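# Separate a phone from its case on the table

## Task

Remove the phone from its case and leave phone and case resting on the table with a gap of at least one finger's width between them. Both must stay in place without the robot holding them; at the end the grippers must be open and moved away from the objects.

## Robot and tools

Robot: two arms, left_arm and right_arm, each ending in a two-finger parallel gripper. Both are reported in a single scene frame. Its origin is on the table top midway between the arm bases, +x points out over the table, +z points up, and left_arm sits on the +y side. The names left and right do not refer to image sides. Base positions: left_arm at (+0.043, +0.283, 0) m, right_arm at (+0.036, -0.363, 0) m, both facing roughly +x. The fingers extend along the gripper's own +z axis and close along its y axis. The reported hand point (end_effector_position) lies between the finger pads, about 1 cm short of the tips. Readings can be slightly wrong, especially far from the base, and arms often settle a centimetre or more below the commanded spot.

One row of numbers (16 values) commands both arms together. Order: left x, y, z, qw, qx, qy, qz, opening, then right x, y, z, qw, qx, qy, qz, opening. x, y, z are an absolute target for the hand point in metres, in the scene frame, not an offset. The quaternion is an absolute target orientation, w first, in the scene frame. Opening is a scale from -1 (closed) to +1 (fully open, 0.094 m). Always send a full row, even if one arm should not move; for an idle arm repeat the exact pose from the last result before it stopped, plus its desired opening. To hold an orientation steady, resend the same quaternion each time instead of copying the drifting reported one. A target more than 0.6 m from an arm's last reported position along any gripper axis is refused and nothing is sent. Each control step the controller clips the target to within 70 mm and 16 degrees of the current pose, and favours position over orientation when it cannot meet both.

Tools:
- execute_actions(actions, pictures): actions is a list with zero or one entry. Empty list: just read the state. {"rows": [[16 numbers], ...], "steps": n}: up to 15 rows and up to 15 steps of 1/30 s each; each row lasts one step and the final row repeats to fill the steps. {"steps": n} with no rows: a pause of up to 300 steps, counted from the previous result, so thinking time eats into it. pictures (true/false) controls whether camera images come back.
- move(target, speed): target is one 16-number row as above. Each gripper travels in a straight line toward its pose; both arms finish together, between 0.5 and 10 s (stopping short if longer is needed). speed is the path's top speed in m/s, 0.002 to 0.5, default 0.25; rotation is capped at twice that in rad/s. Paths ignore obstacles and the other arm. The opening is applied at the start. Faster contact means a harder hit, and aiming further past a contact presses harder.
- wait(seconds): 0 to 10 s, sends nothing new.
- zoom_image(camera, region): camera is cam_high, cam_left_wrist or cam_right_wrist (each 504x504); region is [x0, y0, x1, y1] pixels from the top-left, at most 504 by 504.
- read_manual(section): only licence texts; not useful for control.
- finished_scene(scene): ends the current scene (number given) and grades it; irreversible. Call only once the goal holds unaided.

Results: the state line lists each gripper's position and quaternion, as left_arm: ... | right_arm: .... grip_measured is the actual finger opening on the command scale (possibly off by about 1 mm each); the last Joint positions value is the opening in metres. Hand target shows where the controller is now driving each gripper. HELD marks steps where the clearance check withheld a row; a pose unreachable line names the arm affected. A move result adds a move: line with the outcome (done, off_target, moving, held, fault) and active limits: limits=paced means the target was clipped, limits=held means some steps were blocked and the arm may then jump fast. Distances from each target are also given. Joint torques include offsets and noise. FAULT lines report arm stops; MOTOR HOT warns at 75 °C, a stop comes at 90 °C, and at 100 °C the arm goes limp and drops.

Joint ranges (rad), base to wrist: waist -2.618 to 3.054, shoulder 0 to 3.142, elbow 0 to 3.142, wrist pitch -1.571 to 1.571, wrist yaw -1.571 to 1.571, wrist roll -2.094 to 2.094. Elbows cannot fully straighten; near full reach motion gets erratic and fast.

Gripping: to hold something, command an opening below grip_measured, about 0.03 lower for a firm hold, less for a gentle one. Pads push up to roughly 50-62 N each, less on very thin parts, with a brief spike on first contact. Holding loads heats motors, even while idle.

The simulation keeps running while replies are written, so long deliberation lets things change. Occasional brief nudges may shift loose objects.

Avoid: pushing any rigid object off the table (instant failure), dropping or slamming items, hard presses, and letting the two arms collide or push on each other. When done, open both grippers and lift them clear before ending the scene.

Each tool is called by a JSON object that holds its "name" and its "arguments".

## Session

{"name": "execute_actions", "arguments": {"actions": []}}

Scene clock: 0.00 s of 4200.00 s.
left_arm: end_effector_position=(+0.3397, +0.0658, +0.3217) grip_measured=+1.000 end_effector_quat_wxyz=(+0.501, -0.501, +0.667, -0.231) | right_arm: end_effector_position=(+0.6572, -0.5321, +0.2563) grip_measured=+1.000 end_effector_quat_wxyz=(+0.672, +0.023, +0.738, +0.050)
Joint positions: left_arm=[-1.09   1.512  1.545 -1.024 -1.084 -2.009  0.094] | right_arm=[-0.351  2.144  1.66   0.384 -0.422  0.065  0.094]
Joint velocities: left_arm=[-0.002 -0.027 -0.046  0.037 -0.022  0.051  0.   ] | right_arm=[ 0.002 -0.002 -0.007  0.022 -0.022 -0.037  0.   ]
Joint torques (N m, as the arm reports them, + toward a larger angle): no reading
Motor temperatures (°C, as the motors report them): left_arm=[28 31 28 30 29 29] | right_arm=[27 29 29 29 27 30]
Hand target (left_arm): +0.339, +0.070, +0.327; +0.507, -0.499, +0.665, -0.229
Hand target (right_arm): +0.656, -0.532, +0.267; +0.679, +0.020, +0.733, +0.048

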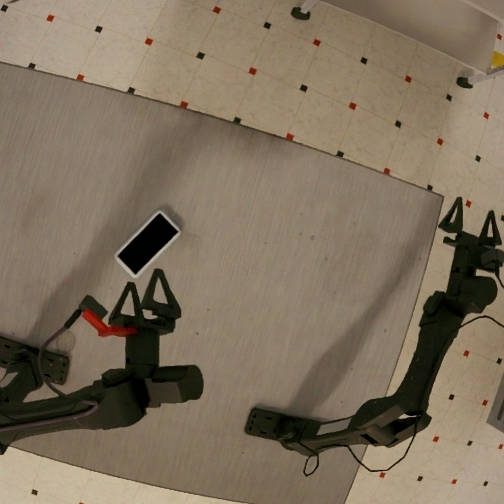

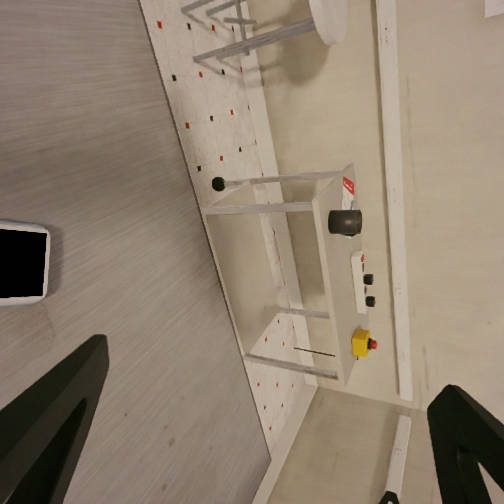

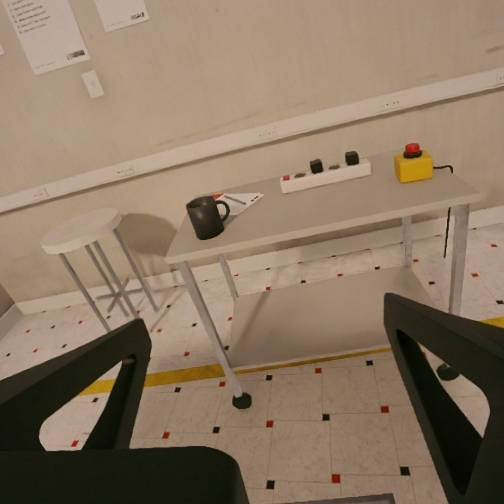

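{"name": "zoom_image", "arguments": {"camera": "cam_high", "region": [100,195,200,295]}}

{"name": "zoom_image", "arguments": {"camera": "cam_left_wrist", "region": [0,200,120,320]}}

Region (100, 195, 200, 295) of cam_high's 504x504 image, scaled by 5.040, with more detail than that image has.

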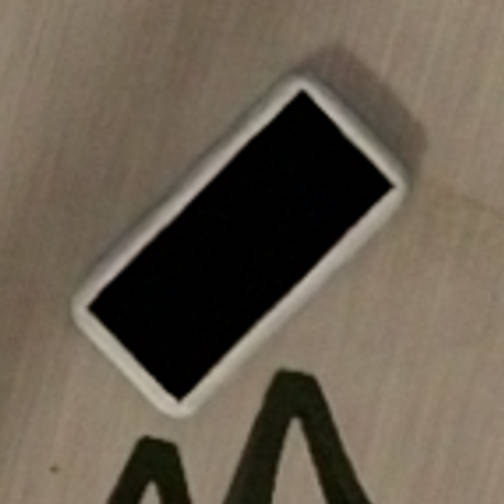

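Region (0, 200, 120, 320) of cam_left_wrist's 504x504 image, scaled by 4.200, with more detail than that image has.

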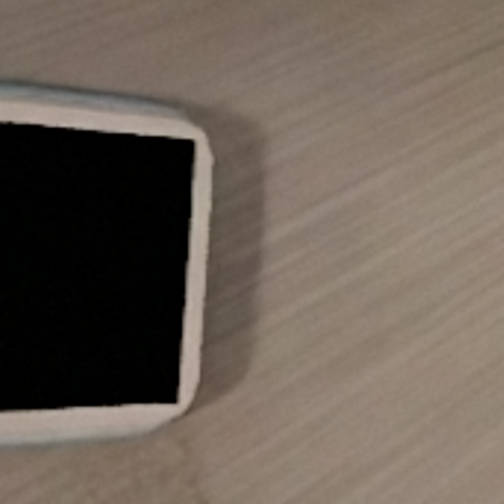

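{"name": "move", "arguments": {"target": [0.36,0.12,0.17,0,0.276,0.961,0,1,0.656,-0.532,0.267,0.679,0.02,0.733,0.048,1]}}

Scene clock: 11.93 s of 4200.00 s.
left_arm: end_effector_position=(+0.3576, +0.1170, +0.1639) grip_measured=+1.000 end_effector_quat_wxyz=(+0.001, +0.282, +0.959, -0.010) | right_arm: end_effector_position=(+0.6572, -0.5321, +0.2563) grip_measured=+1.000 end_effector_quat_wxyz=(+0.672, +0.023, +0.738, +0.050)
Joint positions: left_arm=[-0.491  1.901  1.836 -1.499  0.019  0.094  0.094] | right_arm=[-0.351  2.144  1.66   0.384 -0.422  0.065  0.094]
Joint velocities: left_arm=[-0.012 -0.002  0.002 -0.051 -0.022  0.11   0.   ] | right_arm=[-0.032  0.002  0.012 -0.037 -0.037  0.037  0.   ]
Joint torques (N m, as the arm reports them, + toward a larger angle): left_arm=[ 0.77 -9.98  8.31  0.36 -0.05  0.07] | right_arm=[ -0.02 -10.99   9.04   2.03  -0.05   0.02]
Motor temperatures (°C, as the motors report them): left_arm=[28 32 29 31 30 29] | right_arm=[27 32 30 31 27 30]
Hand target (left_arm): +0.361, +0.121, +0.168; +0.002, +0.282, +0.960, -0.005
Hand target (right_arm): +0.656, -0.532, +0.267; +0.679, +0.020, +0.733, +0.048
Off the commanded pose (left_arm): 0.007 m, 1 deg.
Off the commanded pose (right_arm): 0.011 m, 1 deg.
After step 90, 4.20 s passed at rest.
move: off_target (right_arm)

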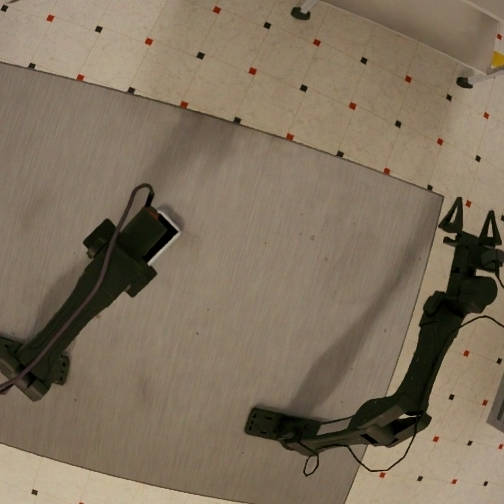

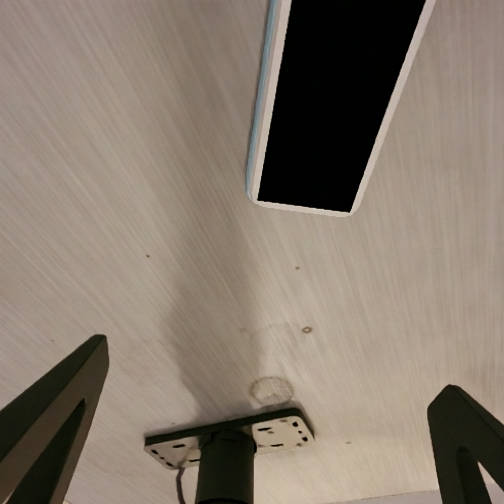

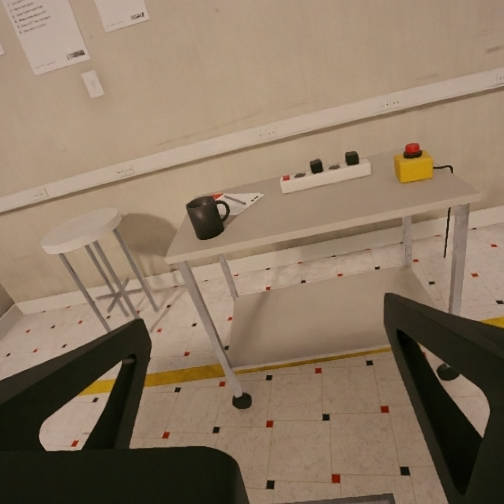

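{"name": "move", "arguments": {"target": [0.38,0.085,0.12,0,0.35,0.937,0,1,0.33,-0.16,0.10,0.4,-0.4435,0.768,0.231,1]}}

{"name": "zoom_image", "arguments": {"camera": "cam_right_wrist", "region": [100,0,400,300]}}

Scene clock: 22.87 s of 4200.00 s.
left_arm: end_effector_position=(+0.3727, +0.0913, +0.1201) grip_measured=+1.000 end_effector_quat_wxyz=(-0.014, +0.342, +0.939, -0.003) | right_arm: end_effector_position=(+0.3262, -0.1662, +0.1053) grip_measured=+1.000 end_effector_quat_wxyz=(+0.399, -0.445, +0.770, +0.224)
Joint positions: left_arm=[-0.537  2.026  1.836 -1.408  0.01   0.175  0.094] | right_arm=[ 0.347  1.317  0.596 -0.039 -0.566 -0.483  0.094]
Joint velocities: left_arm=[-0.007  0.002  0.007 -0.051  0.095  0.037  0.   ] | right_arm=[-0.002 -0.007  0.002 -0.051  0.066  0.066  0.   ]
Joint torques (N m, as the arm reports them, + toward a larger angle): left_arm=[ -0.94 -11.36   7.     0.76  -0.1    0.1 ] | right_arm=[ 0.61 -4.89  6.36  1.51 -0.25  0.05]
Motor temperatures (°C, as the motors report them): left_arm=[28 33 30 31 30 29] | right_arm=[27 33 30 32 27 30]
Hand target (left_arm): +0.380, +0.085, +0.120; -0.000, +0.350, +0.937, -0.000
Hand target (right_arm): +0.320, -0.166, +0.106; +0.396, -0.446, +0.770, +0.226
Off the commanded pose (left_arm): 0.010 m, 2 deg.
Off the commanded pose (right_arm): 0.009 m, 1 deg.
After step 90, 5.07 s passed at rest.
move: done

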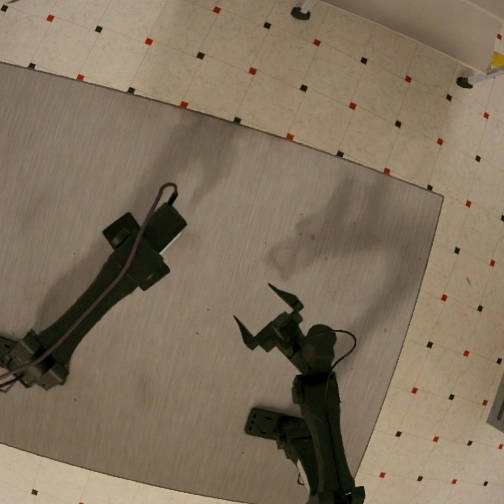

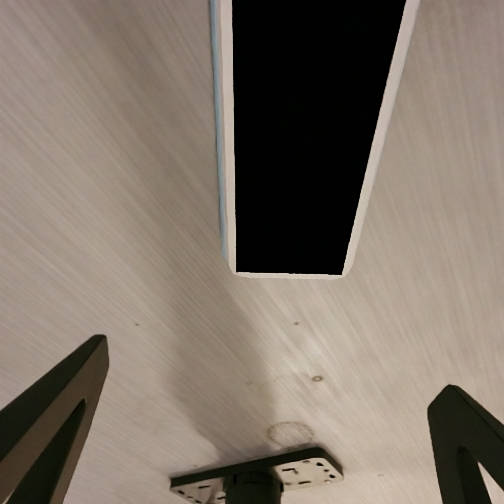

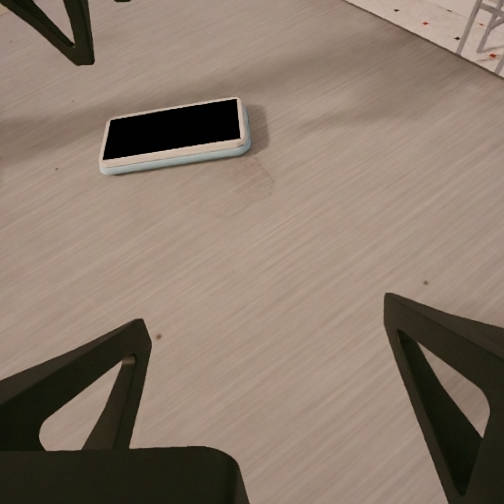

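Region (100, 0, 400, 300) of cam_right_wrist's 504x504 image, scaled by 1.680, with more detail than that image has.

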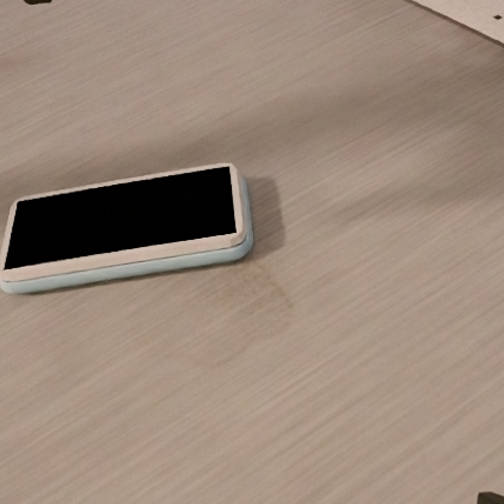

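{"name": "move", "arguments": {"target": [0.425,0.045,0.05,0,0.35,0.937,0,1,0.33,-0.16,0.10,0.4,-0.4435,0.768,0.231,1], "speed": 0.15}}

{"name": "zoom_image", "arguments": {"camera": "cam_right_wrist", "region": [60,20,280,240]}}

Scene clock: 30.17 s of 4200.00 s.
left_arm: end_effector_position=(+0.4140, +0.0536, +0.0441) grip_measured=+1.000 end_effector_quat_wxyz=(-0.024, +0.348, +0.937, -0.000) | right_arm: end_effector_position=(+0.3326, -0.1645, +0.1031) grip_measured=+1.000 end_effector_quat_wxyz=(+0.404, -0.441, +0.769, +0.224)
Joint positions: left_arm=[-0.564  2.304  1.974 -1.288  0.01   0.16   0.094] | right_arm=[ 0.347  1.347  0.596  0.007 -0.564 -0.471  0.094]
Joint velocities: left_arm=[-0.007 -0.012 -0.002  0.022 -0.066 -0.007  0.   ] | right_arm=[ 0.012 -0.007 -0.012  0.022  0.037 -0.037  0.   ]
Joint torques (N m, as the arm reports them, + toward a larger angle): left_arm=[ -0.73 -14.32   8.16   0.67  -0.04  -0.03] | right_arm=[ 0.79 -2.47  7.17  1.79 -0.31  0.08]
Motor temperatures (°C, as the motors report them): left_arm=[28 34 30 31 30 29] | right_arm=[27 32 30 32 27 30]
Hand target (left_arm): +0.424, +0.045, +0.050; +0.000, +0.350, +0.937, -0.000
Hand target (right_arm): +0.330, -0.160, +0.100; +0.400, -0.444, +0.768, +0.231
Off the commanded pose (left_arm): 0.015 m, 3 deg.
Off the commanded pose (right_arm): 0.006 m, 1 deg.
After step 90, 3.10 s passed at rest.
move: off_target (left_arm)

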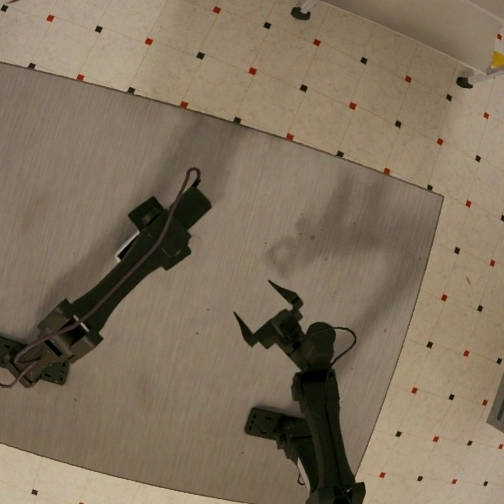

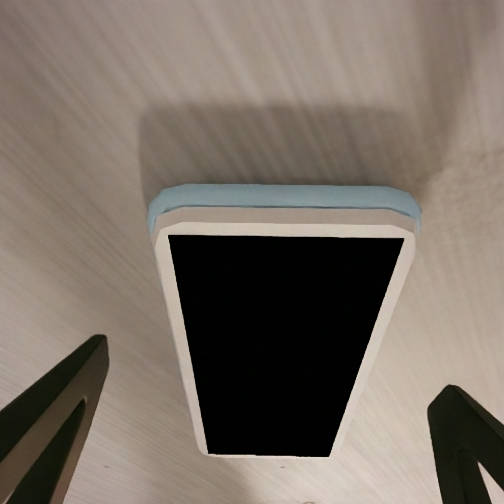

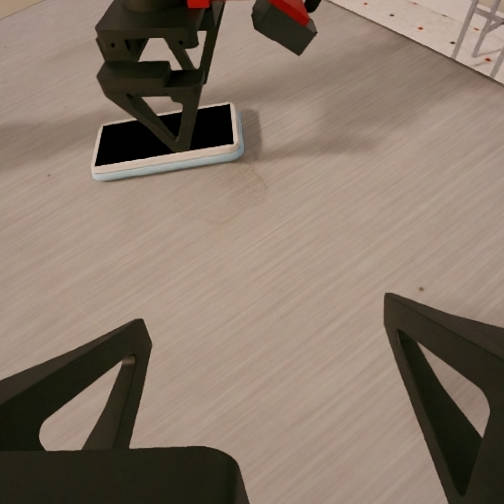

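Region (60, 20, 280, 240) of cam_right_wrist's 504x504 image, scaled by 2.291, with more detail than that image has.

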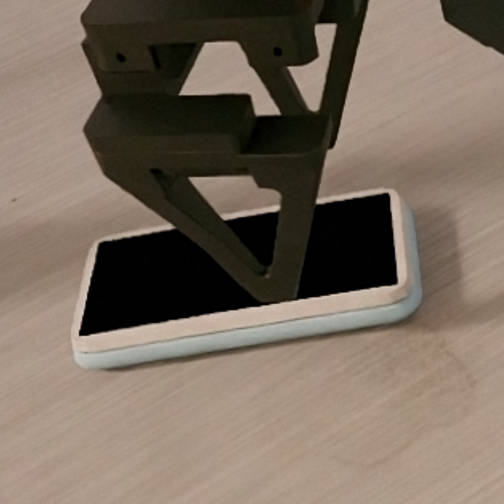

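{"name": "move", "arguments": {"target": [0.418,0.05,0.034,0,0.35,0.937,0,1,0.33,-0.16,0.10,0.4,-0.4435,0.768,0.231,1], "speed": 0.04}}

{"name": "zoom_image", "arguments": {"camera": "cam_right_wrist", "region": [80,60,260,240]}}

Scene clock: 35.63 s of 4200.00 s.
left_arm: end_effector_position=(+0.4158, +0.0527, +0.0287) grip_measured=+1.000 end_effector_quat_wxyz=(-0.016, +0.348, +0.937, -0.001) | right_arm: end_effector_position=(+0.3327, -0.1644, +0.1031) grip_measured=+1.000 end_effector_quat_wxyz=(+0.405, -0.441, +0.769, +0.224)
Joint positions: left_arm=[-0.564  2.304  1.913 -1.211  0.009  0.16   0.094] | right_arm=[ 0.347  1.347  0.596  0.008 -0.564 -0.47   0.094]
Joint velocities: left_arm=[ 0.012  0.012  0.017 -0.037 -0.007 -0.037  0.   ] | right_arm=[ 0.007 -0.012 -0.012  0.007 -0.022  0.037  0.   ]
Joint torques (N m, as the arm reports them, + toward a larger angle): left_arm=[ -0.55 -16.74   4.57   0.71  -0.06  -0.01] | right_arm=[ 0.76 -2.45  7.2   1.79 -0.31  0.07]
Motor temperatures (°C, as the motors report them): left_arm=[28 35 30 31 30 29] | right_arm=[27 31 30 32 27 30]
Hand target (left_arm): +0.418, +0.050, +0.034; -0.000, +0.350, +0.937, +0.000
Hand target (right_arm): +0.330, -0.160, +0.100; +0.400, -0.444, +0.768, +0.231
Off the commanded pose (left_arm): 0.006 m, 2 deg.
Off the commanded pose (right_arm): 0.006 m, 1 deg.
After step 90, 1.43 s passed at rest.
move: done

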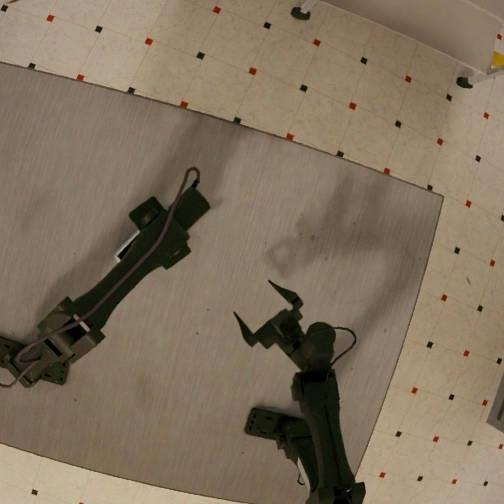

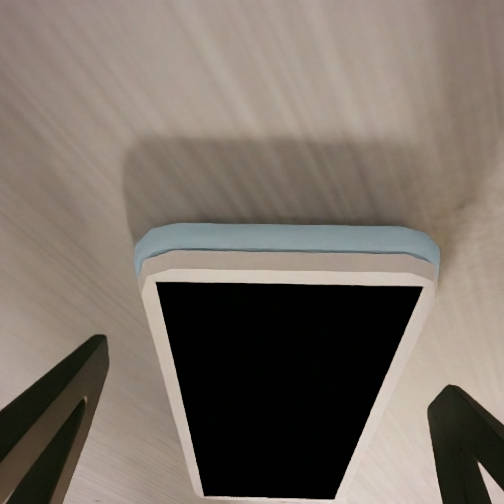

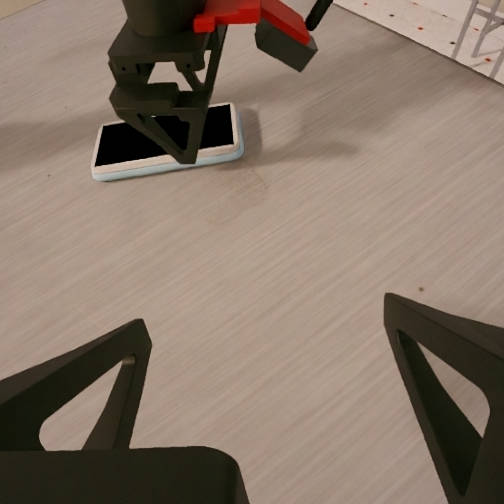

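Region (80, 60, 260, 240) of cam_right_wrist's 504x504 image, scaled by 2.800, with more detail than that image has.

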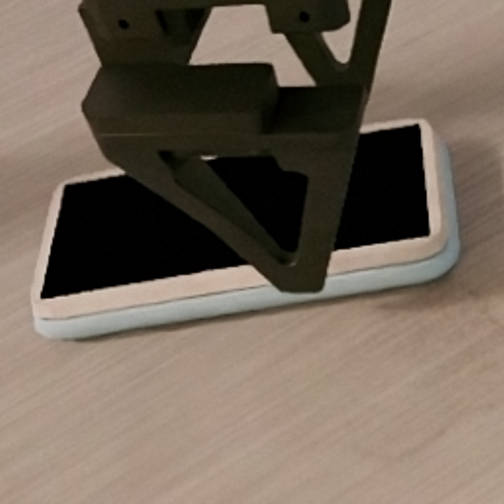

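{"name": "move", "arguments": {"target": [0.402,0.064,0.032,0,0.35,0.937,0,0.68,0.33,-0.16,0.10,0.4,-0.4435,0.768,0.231,1], "speed": 0.03}}

{"name": "zoom_image", "arguments": {"camera": "cam_right_wrist", "region": [80,80,260,200]}}

Scene clock: 39.90 s of 4200.00 s.
left_arm: end_effector_position=(+0.3964, +0.0645, +0.0235) grip_measured=+0.683 end_effector_quat_wxyz=(-0.024, +0.348, +0.937, -0.000) | right_arm: end_effector_position=(+0.3327, -0.1644, +0.1031) grip_measured=+1.000 end_effector_quat_wxyz=(+0.405, -0.441, +0.769, +0.224)
Joint positions: left_arm=[-0.564  2.227  1.763 -1.153  0.01   0.16   0.079] | right_arm=[ 0.347  1.347  0.596  0.008 -0.564 -0.47   0.094]
Joint velocities: left_arm=[-0.027 -0.012  0.007  0.051  0.037 -0.037 -0.001] | right_arm=[-0.012  0.017  0.007  0.037 -0.037 -0.066  0.   ]
Joint torques (N m, as the arm reports them, + toward a larger angle): left_arm=[  0.24 -16.92   4.37   0.72  -0.04   0.08] | right_arm=[ 0.75 -2.44  7.21  1.79 -0.31  0.08]
Motor temperatures (°C, as the motors report them): left_arm=[28 37 30 31 30 29] | right_arm=[27 31 30 33 27 30]
Hand target (left_arm): +0.402, +0.064, +0.032; -0.001, +0.350, +0.937, +0.000
Hand target (right_arm): +0.330, -0.160, +0.100; +0.400, -0.444, +0.768, +0.231
Off the commanded pose (left_arm): 0.010 m, 3 deg.
Off the commanded pose (right_arm): 0.006 m, 1 deg.
After step 90, 0.43 s passed at rest.
move: off_target (left_arm)

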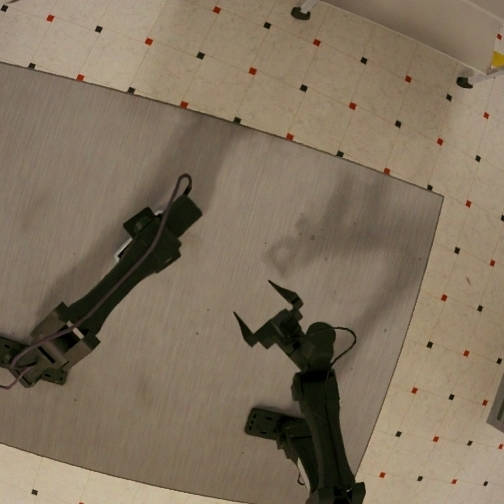

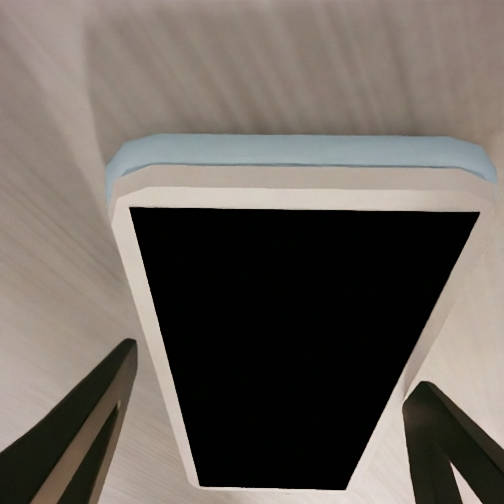

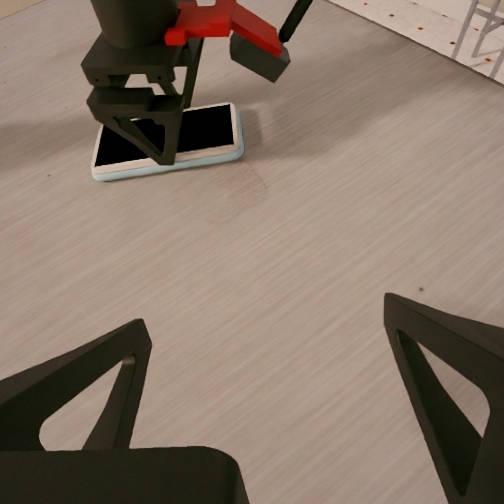

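Region (80, 80, 260, 200) of cam_right_wrist's 504x504 image, scaled by 2.800, with more detail than that image has.

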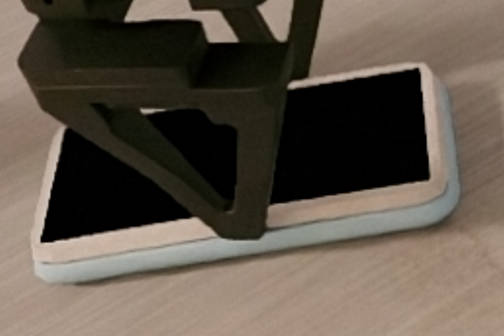

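{"name": "execute_actions", "arguments": {"actions": [{"rows":[[0.401,0.061,0.032,0,0.35,0.937,0,0.62,0.33,-0.16,0.10,0.4,-0.4435,0.768,0.231,1],[0.401,0.061,0.032,0,0.35,0.937,0,0.58,0.33,-0.16,0.10,0.4,-0.4435,0.768,0.231,1],[0.401,0.061,0.032,0,0.35,0.937,0,0.54,0.33,-0.16,0.10,0.4,-0.4435,0.768,0.231,1],[0.401,0.061,0.032,0,0.35,0.937,0,0.5,0.33,-0.16,0.10,0.4,-0.4435,0.768,0.231,1],[0.401,0.061,0.032,0,0.35,0.937,0,0.46,0.33,-0.16,0.10,0.4,-0.4435,0.768,0.231,1]]}]}}

{"name": "zoom_image", "arguments": {"camera": "cam_right_wrist", "region": [80,80,260,200]}}

Scene clock: 50.03 s of 4200.00 s.
left_arm: end_effector_position=(+0.3976, +0.0633, +0.0234) grip_measured=+0.481 end_effector_quat_wxyz=(-0.020, +0.348, +0.937, -0.001) | right_arm: end_effector_position=(+0.3327, -0.1644, +0.1031) grip_measured=+1.000 end_effector_quat_wxyz=(+0.405, -0.441, +0.769, +0.224)
Joint positions: left_arm=[-0.565  2.227  1.762 -1.146  0.01   0.16   0.07 ] | right_arm=[ 0.347  1.347  0.596  0.008 -0.564 -0.47   0.094]
Joint velocities: left_arm=[ 0.002  0.007 -0.002  0.022  0.007 -0.022 -0.001] | right_arm=[-0.007  0.002  0.002 -0.037 -0.037 -0.007  0.   ]
Joint torques (N m, as the arm reports them, + toward a larger angle): left_arm=[ -0.37 -16.72   4.54   0.69  -0.05   0.04] | right_arm=[ 0.78 -2.46  7.18  1.79 -0.32  0.07]
Motor temperatures (°C, as the motors report them): left_arm=[28 39 30 31 30 29] | right_arm=[27 30 30 33 27 30]
Hand target (left_arm): +0.401, +0.061, +0.032; -0.000, +0.350, +0.937, +0.000
Hand target (right_arm): +0.330, -0.160, +0.100; +0.400, -0.444, +0.768, +0.231
Off the commanded pose (left_arm): 0.010 m, 2 deg.
Off the commanded pose (right_arm): 0.006 m, 1 deg.
Steps of this call (steps 1 to 90: nothing new was sent; then 6.63 s passed at rest; steps 91 to 105: all 15 steps of this action). Readings (end_effector_position):
91: left_arm (+0.3978, +0.0637, +0.0234) | right_arm (+0.3327, -0.1644, +0.1031)
92: left_arm (+0.3978, +0.0637, +0.0234) | right_arm (+0.3327, -0.1644, +0.1031)
94: left_arm (+0.3976, +0.0633, +0.0234) | right_arm (+0.3327, -0.1644, +0.1031)
98: left_arm (+0.3976, +0.0633, +0.0234) | right_arm (+0.3327, -0.1644, +0.1031)
105: the state above

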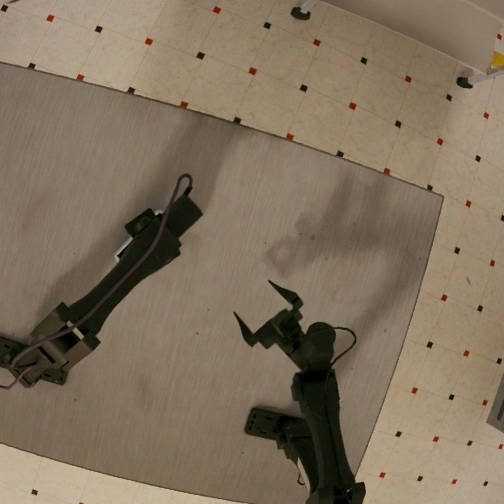

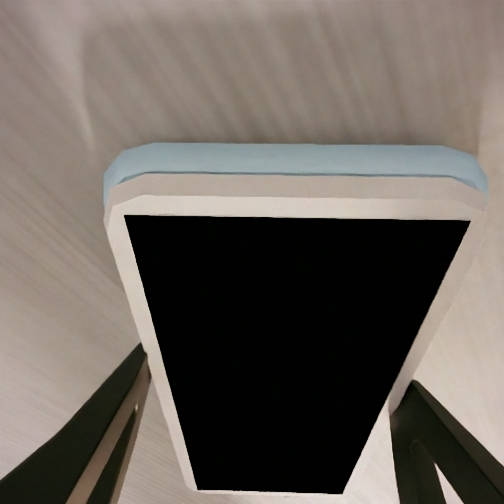

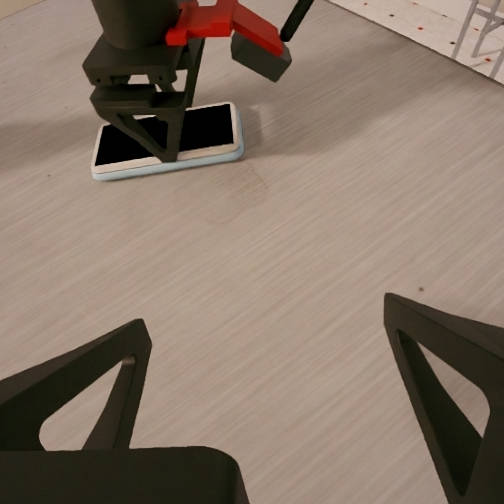

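Region (80, 80, 260, 200) of cam_right_wrist's 504x504 image, scaled by 2.800, with more detail than that image has.

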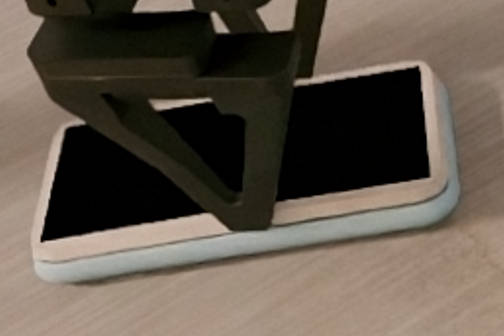

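Gripping the phone only. Lift.

{"name": "move", "arguments": {"target": [0.401,0.061,0.06,0,0.35,0.937,0,0.44,0.33,-0.16,0.10,0.4,-0.4435,0.768,0.231,1], "speed": 0.04}}

Scene clock: 59.03 s of 4200.00 s.
left_arm: end_effector_position=(+0.3957, +0.0648, +0.0357) grip_measured=+0.481 end_effector_quat_wxyz=(-0.024, +0.348, +0.937, +0.000) | right_arm: end_effector_position=(+0.3327, -0.1644, +0.1031) grip_measured=+1.000 end_effector_quat_wxyz=(+0.405, -0.441, +0.769, +0.224)
Joint positions: left_arm=[-0.565  2.214  1.79  -1.194  0.009  0.16   0.07 ] | right_arm=[ 0.347  1.347  0.596  0.008 -0.564 -0.47   0.094]
Joint velocities: left_arm=[-0.007  0.017 -0.002  0.037  0.037 -0.081 -0.   ] | right_arm=[ 0.002 -0.012 -0.017 -0.022 -0.051  0.051  0.   ]
Joint torques (N m, as the arm reports them, + toward a larger angle): left_arm=[ -0.36 -17.43   8.5    0.21  -0.08   0.01] | right_arm=[ 0.77 -2.47  7.23  1.78 -0.31  0.08]
Motor temperatures (°C, as the motors report them): left_arm=[28 40 30 31 30 29] | right_arm=[27 30 30 33 27 30]
Hand target (left_arm): +0.401, +0.061, +0.060; +0.000, +0.350, +0.937, +0.000
Hand target (right_arm): +0.330, -0.160, +0.100; +0.400, -0.444, +0.768, +0.231
Off the commanded pose (left_arm): 0.025 m, 3 deg.
Off the commanded pose (right_arm): 0.006 m, 1 deg.
After step 90, 4.60 s passed at rest.
move: off_target (left_arm)

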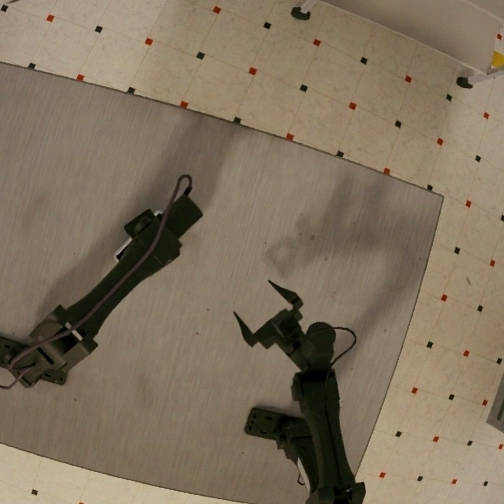

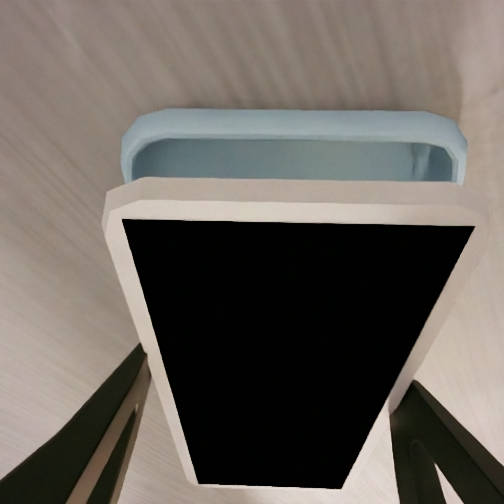

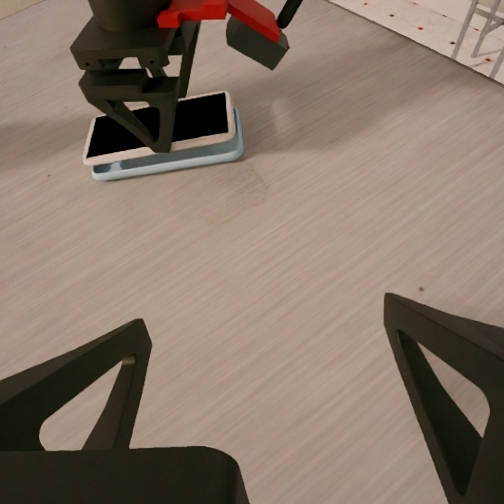

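{"name": "move", "arguments": {"target": [0.325,-0.035,0.07,0,0.35,0.937,0,0.44,0.30,-0.22,0.10,0.4,-0.4435,0.768,0.231,1], "speed": 0.1}}

{"name": "move", "arguments": {"target": [0.325,-0.035,0.03,0,0.35,0.937,0,0.44,0.30,-0.22,0.10,0.4,-0.4435,0.768,0.231,1], "speed": 0.04}}

Scene clock: 64.53 s of 4200.00 s.
left_arm: end_effector_position=(+0.3202, -0.0315, +0.0493) grip_measured=+0.481 end_effector_quat_wxyz=(-0.018, +0.352, +0.936, +0.005) | right_arm: end_effector_position=(+0.3067, -0.2179, +0.1005) grip_measured=+1.000 end_effector_quat_wxyz=(+0.400, -0.443, +0.769, +0.229)
Joint positions: left_arm=[-0.86   2.214  1.845 -1.24   0.008 -0.127  0.07 ] | right_arm=[ 0.122  1.205  0.522 -0.196 -0.728 -0.679  0.094]
Joint velocities: left_arm=[-0.002 -0.022 -0.007 -0.066  0.066 -0.007  0.   ] | right_arm=[ 0.007 -0.007 -0.007 -0.022 -0.037  0.022  0.   ]
Joint torques (N m, as the arm reports them, + toward a larger angle): left_arm=[ -0.12 -16.46   8.53   0.28  -0.06  -0.04] | right_arm=[-0.8  -3.88  6.23  1.34 -0.57 -0.05]
Motor temperatures (°C, as the motors report them): left_arm=[28 41 30 31 30 29] | right_arm=[27 30 30 33 27 30]
Hand target (left_arm): +0.324, -0.035, +0.070; +0.001, +0.350, +0.937, -0.000
Hand target (right_arm): +0.301, -0.220, +0.101; +0.402, -0.442, +0.768, +0.234
Off the commanded pose (left_arm): 0.022 m, 2 deg.
Off the commanded pose (right_arm): 0.007 m, 0 deg.
After step 90, 0.70 s passed at rest.
move: off_target (left_arm)

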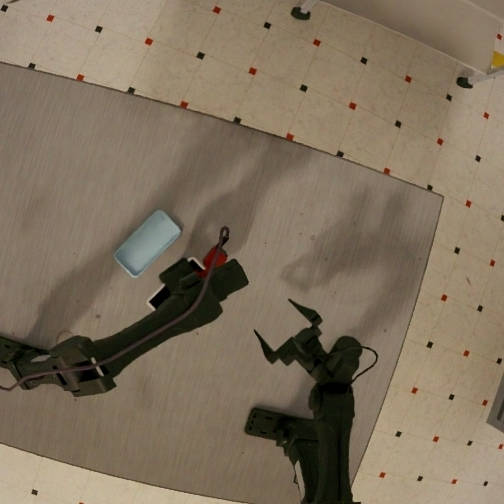

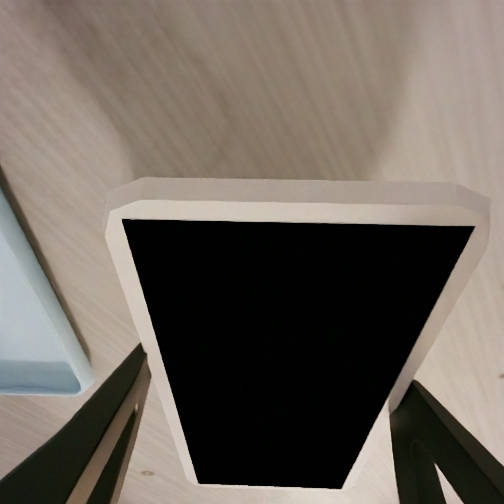

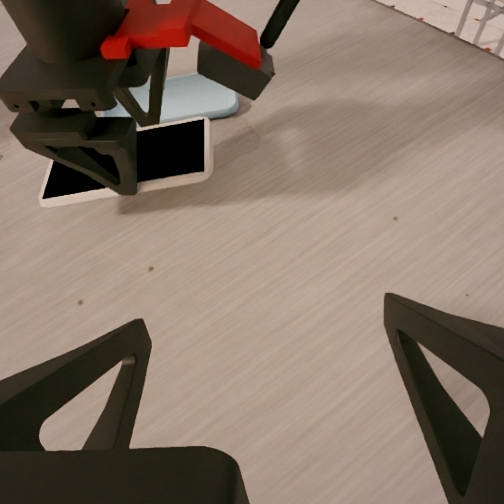

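Scene clock: 65.50 s of 4200.00 s.
left_arm: end_effector_position=(+0.3230, -0.0347, +0.0326) grip_measured=+0.481 end_effector_quat_wxyz=(-0.006, +0.352, +0.936, -0.001) | right_arm: end_effector_position=(+0.3062, -0.2180, +0.1001) grip_measured=+1.000 end_effector_quat_wxyz=(+0.400, -0.444, +0.769, +0.228)
Joint positions: left_arm=[-0.86   2.214  1.779 -1.145  0.008 -0.127  0.07 ] | right_arm=[ 0.122  1.205  0.522 -0.199 -0.728 -0.685  0.094]
Joint velocities: left_arm=[ 0.017  0.007 -0.007 -0.007  0.007 -0.081  0.001] | right_arm=[-0.002 -0.007 -0.012  0.037  0.007  0.007  0.   ]
Joint torques (N m, as the arm reports them, + toward a larger angle): left_arm=[  0.06 -14.09   4.85   0.74  -0.06  -0.01] | right_arm=[-0.62 -4.02  5.98  1.28 -0.49 -0.03]
Motor temperatures (°C, as the motors report them): left_arm=[28 41 30 31 30 29] | right_arm=[27 30 30 33 27 30]
Hand target (left_arm): +0.325, -0.035, +0.030; +0.000, +0.350, +0.937, +0.000
Hand target (right_arm): +0.300, -0.220, +0.100; +0.400, -0.443, +0.768, +0.231
Off the commanded pose (left_arm): 0.003 m, 1 deg.
Off the commanded pose (right_arm): 0.007 m, 0 deg.
move: done

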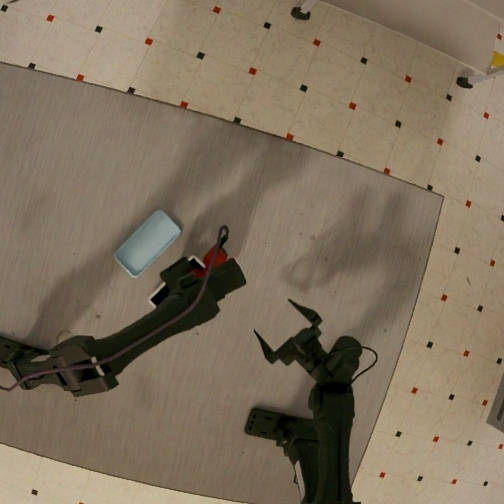

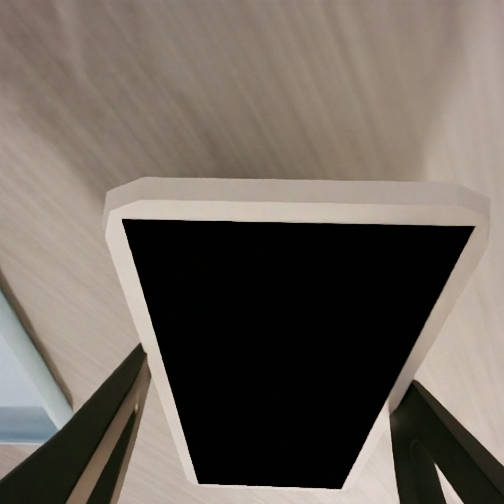

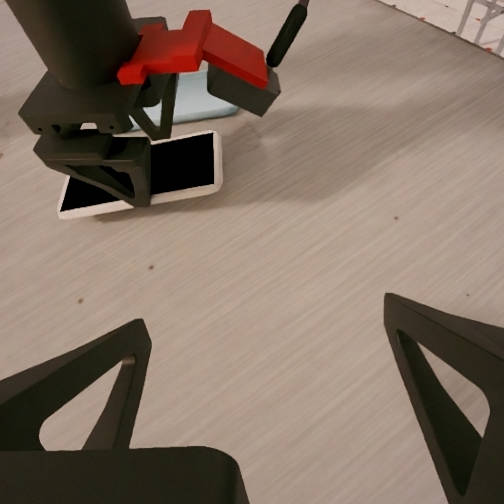

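{"name": "move", "arguments": {"target": [0.325,-0.035,0.011,0,0.35,0.937,0,0.44,0.30,-0.22,0.10,0.4,-0.4435,0.768,0.231,1], "speed": 0.015}}

{"name": "zoom_image", "arguments": {"camera": "cam_right_wrist", "region": [40,100,260,260]}}

Scene clock: 71.07 s of 4200.00 s.
left_arm: end_effector_position=(+0.3232, -0.0349, +0.0152) grip_measured=+0.481 end_effector_quat_wxyz=(-0.005, +0.352, +0.936, -0.002) | right_arm: end_effector_position=(+0.3062, -0.2180, +0.1001) grip_measured=+1.000 end_effector_quat_wxyz=(+0.400, -0.445, +0.768, +0.228)
Joint positions: left_arm=[-0.86   2.229  1.732 -1.081  0.008 -0.128  0.07 ] | right_arm=[ 0.122  1.205  0.522 -0.199 -0.728 -0.685  0.094]
Joint velocities: left_arm=[-0.007  0.007 -0.007 -0.037 -0.007 -0.066  0.001] | right_arm=[-0.007  0.017 -0.002  0.037 -0.051 -0.007  0.   ]
Joint torques (N m, as the arm reports them, + toward a larger angle): left_arm=[ -0.11 -13.87   5.02   0.77  -0.07   0.04] | right_arm=[-0.6  -3.99  5.97  1.3  -0.48 -0.02]
Motor temperatures (°C, as the motors report them): left_arm=[28 40 30 31 30 29] | right_arm=[27 30 30 33 27 30]
Hand target (left_arm): +0.325, -0.035, +0.011; -0.000, +0.350, +0.937, +0.000
Hand target (right_arm): +0.300, -0.220, +0.100; +0.400, -0.444, +0.768, +0.231
Off the commanded pose (left_arm): 0.005 m, 1 deg.
Off the commanded pose (right_arm): 0.007 m, 0 deg.
After step 90, 0.83 s passed at rest.
move: done

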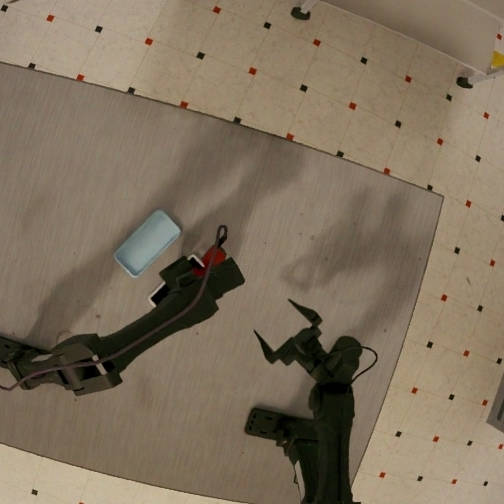

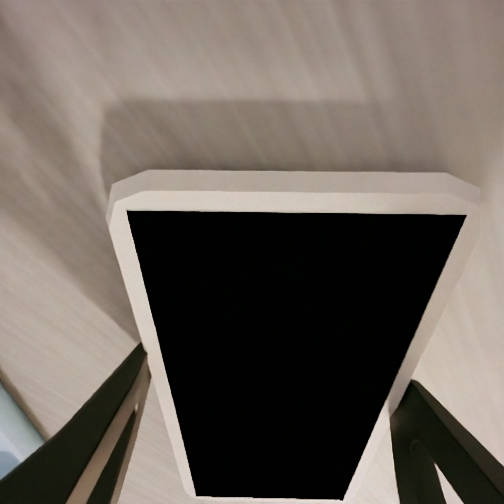

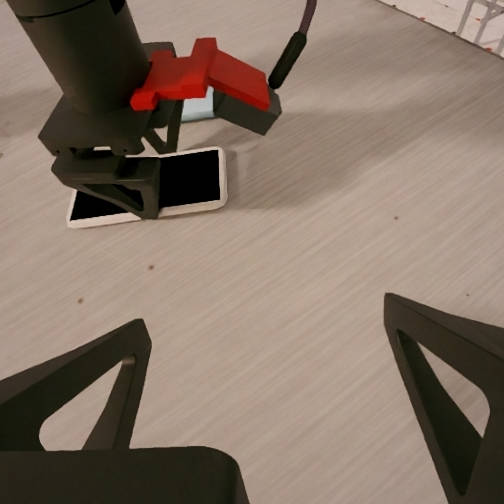

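Region (40, 100, 260, 260) of cam_right_wrist's 504x504 image, scaled by 2.291, with more detail than that image has; it fills the top 367 rows of this view, and the rest is white.

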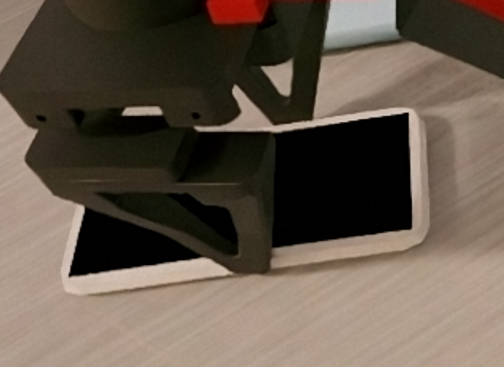

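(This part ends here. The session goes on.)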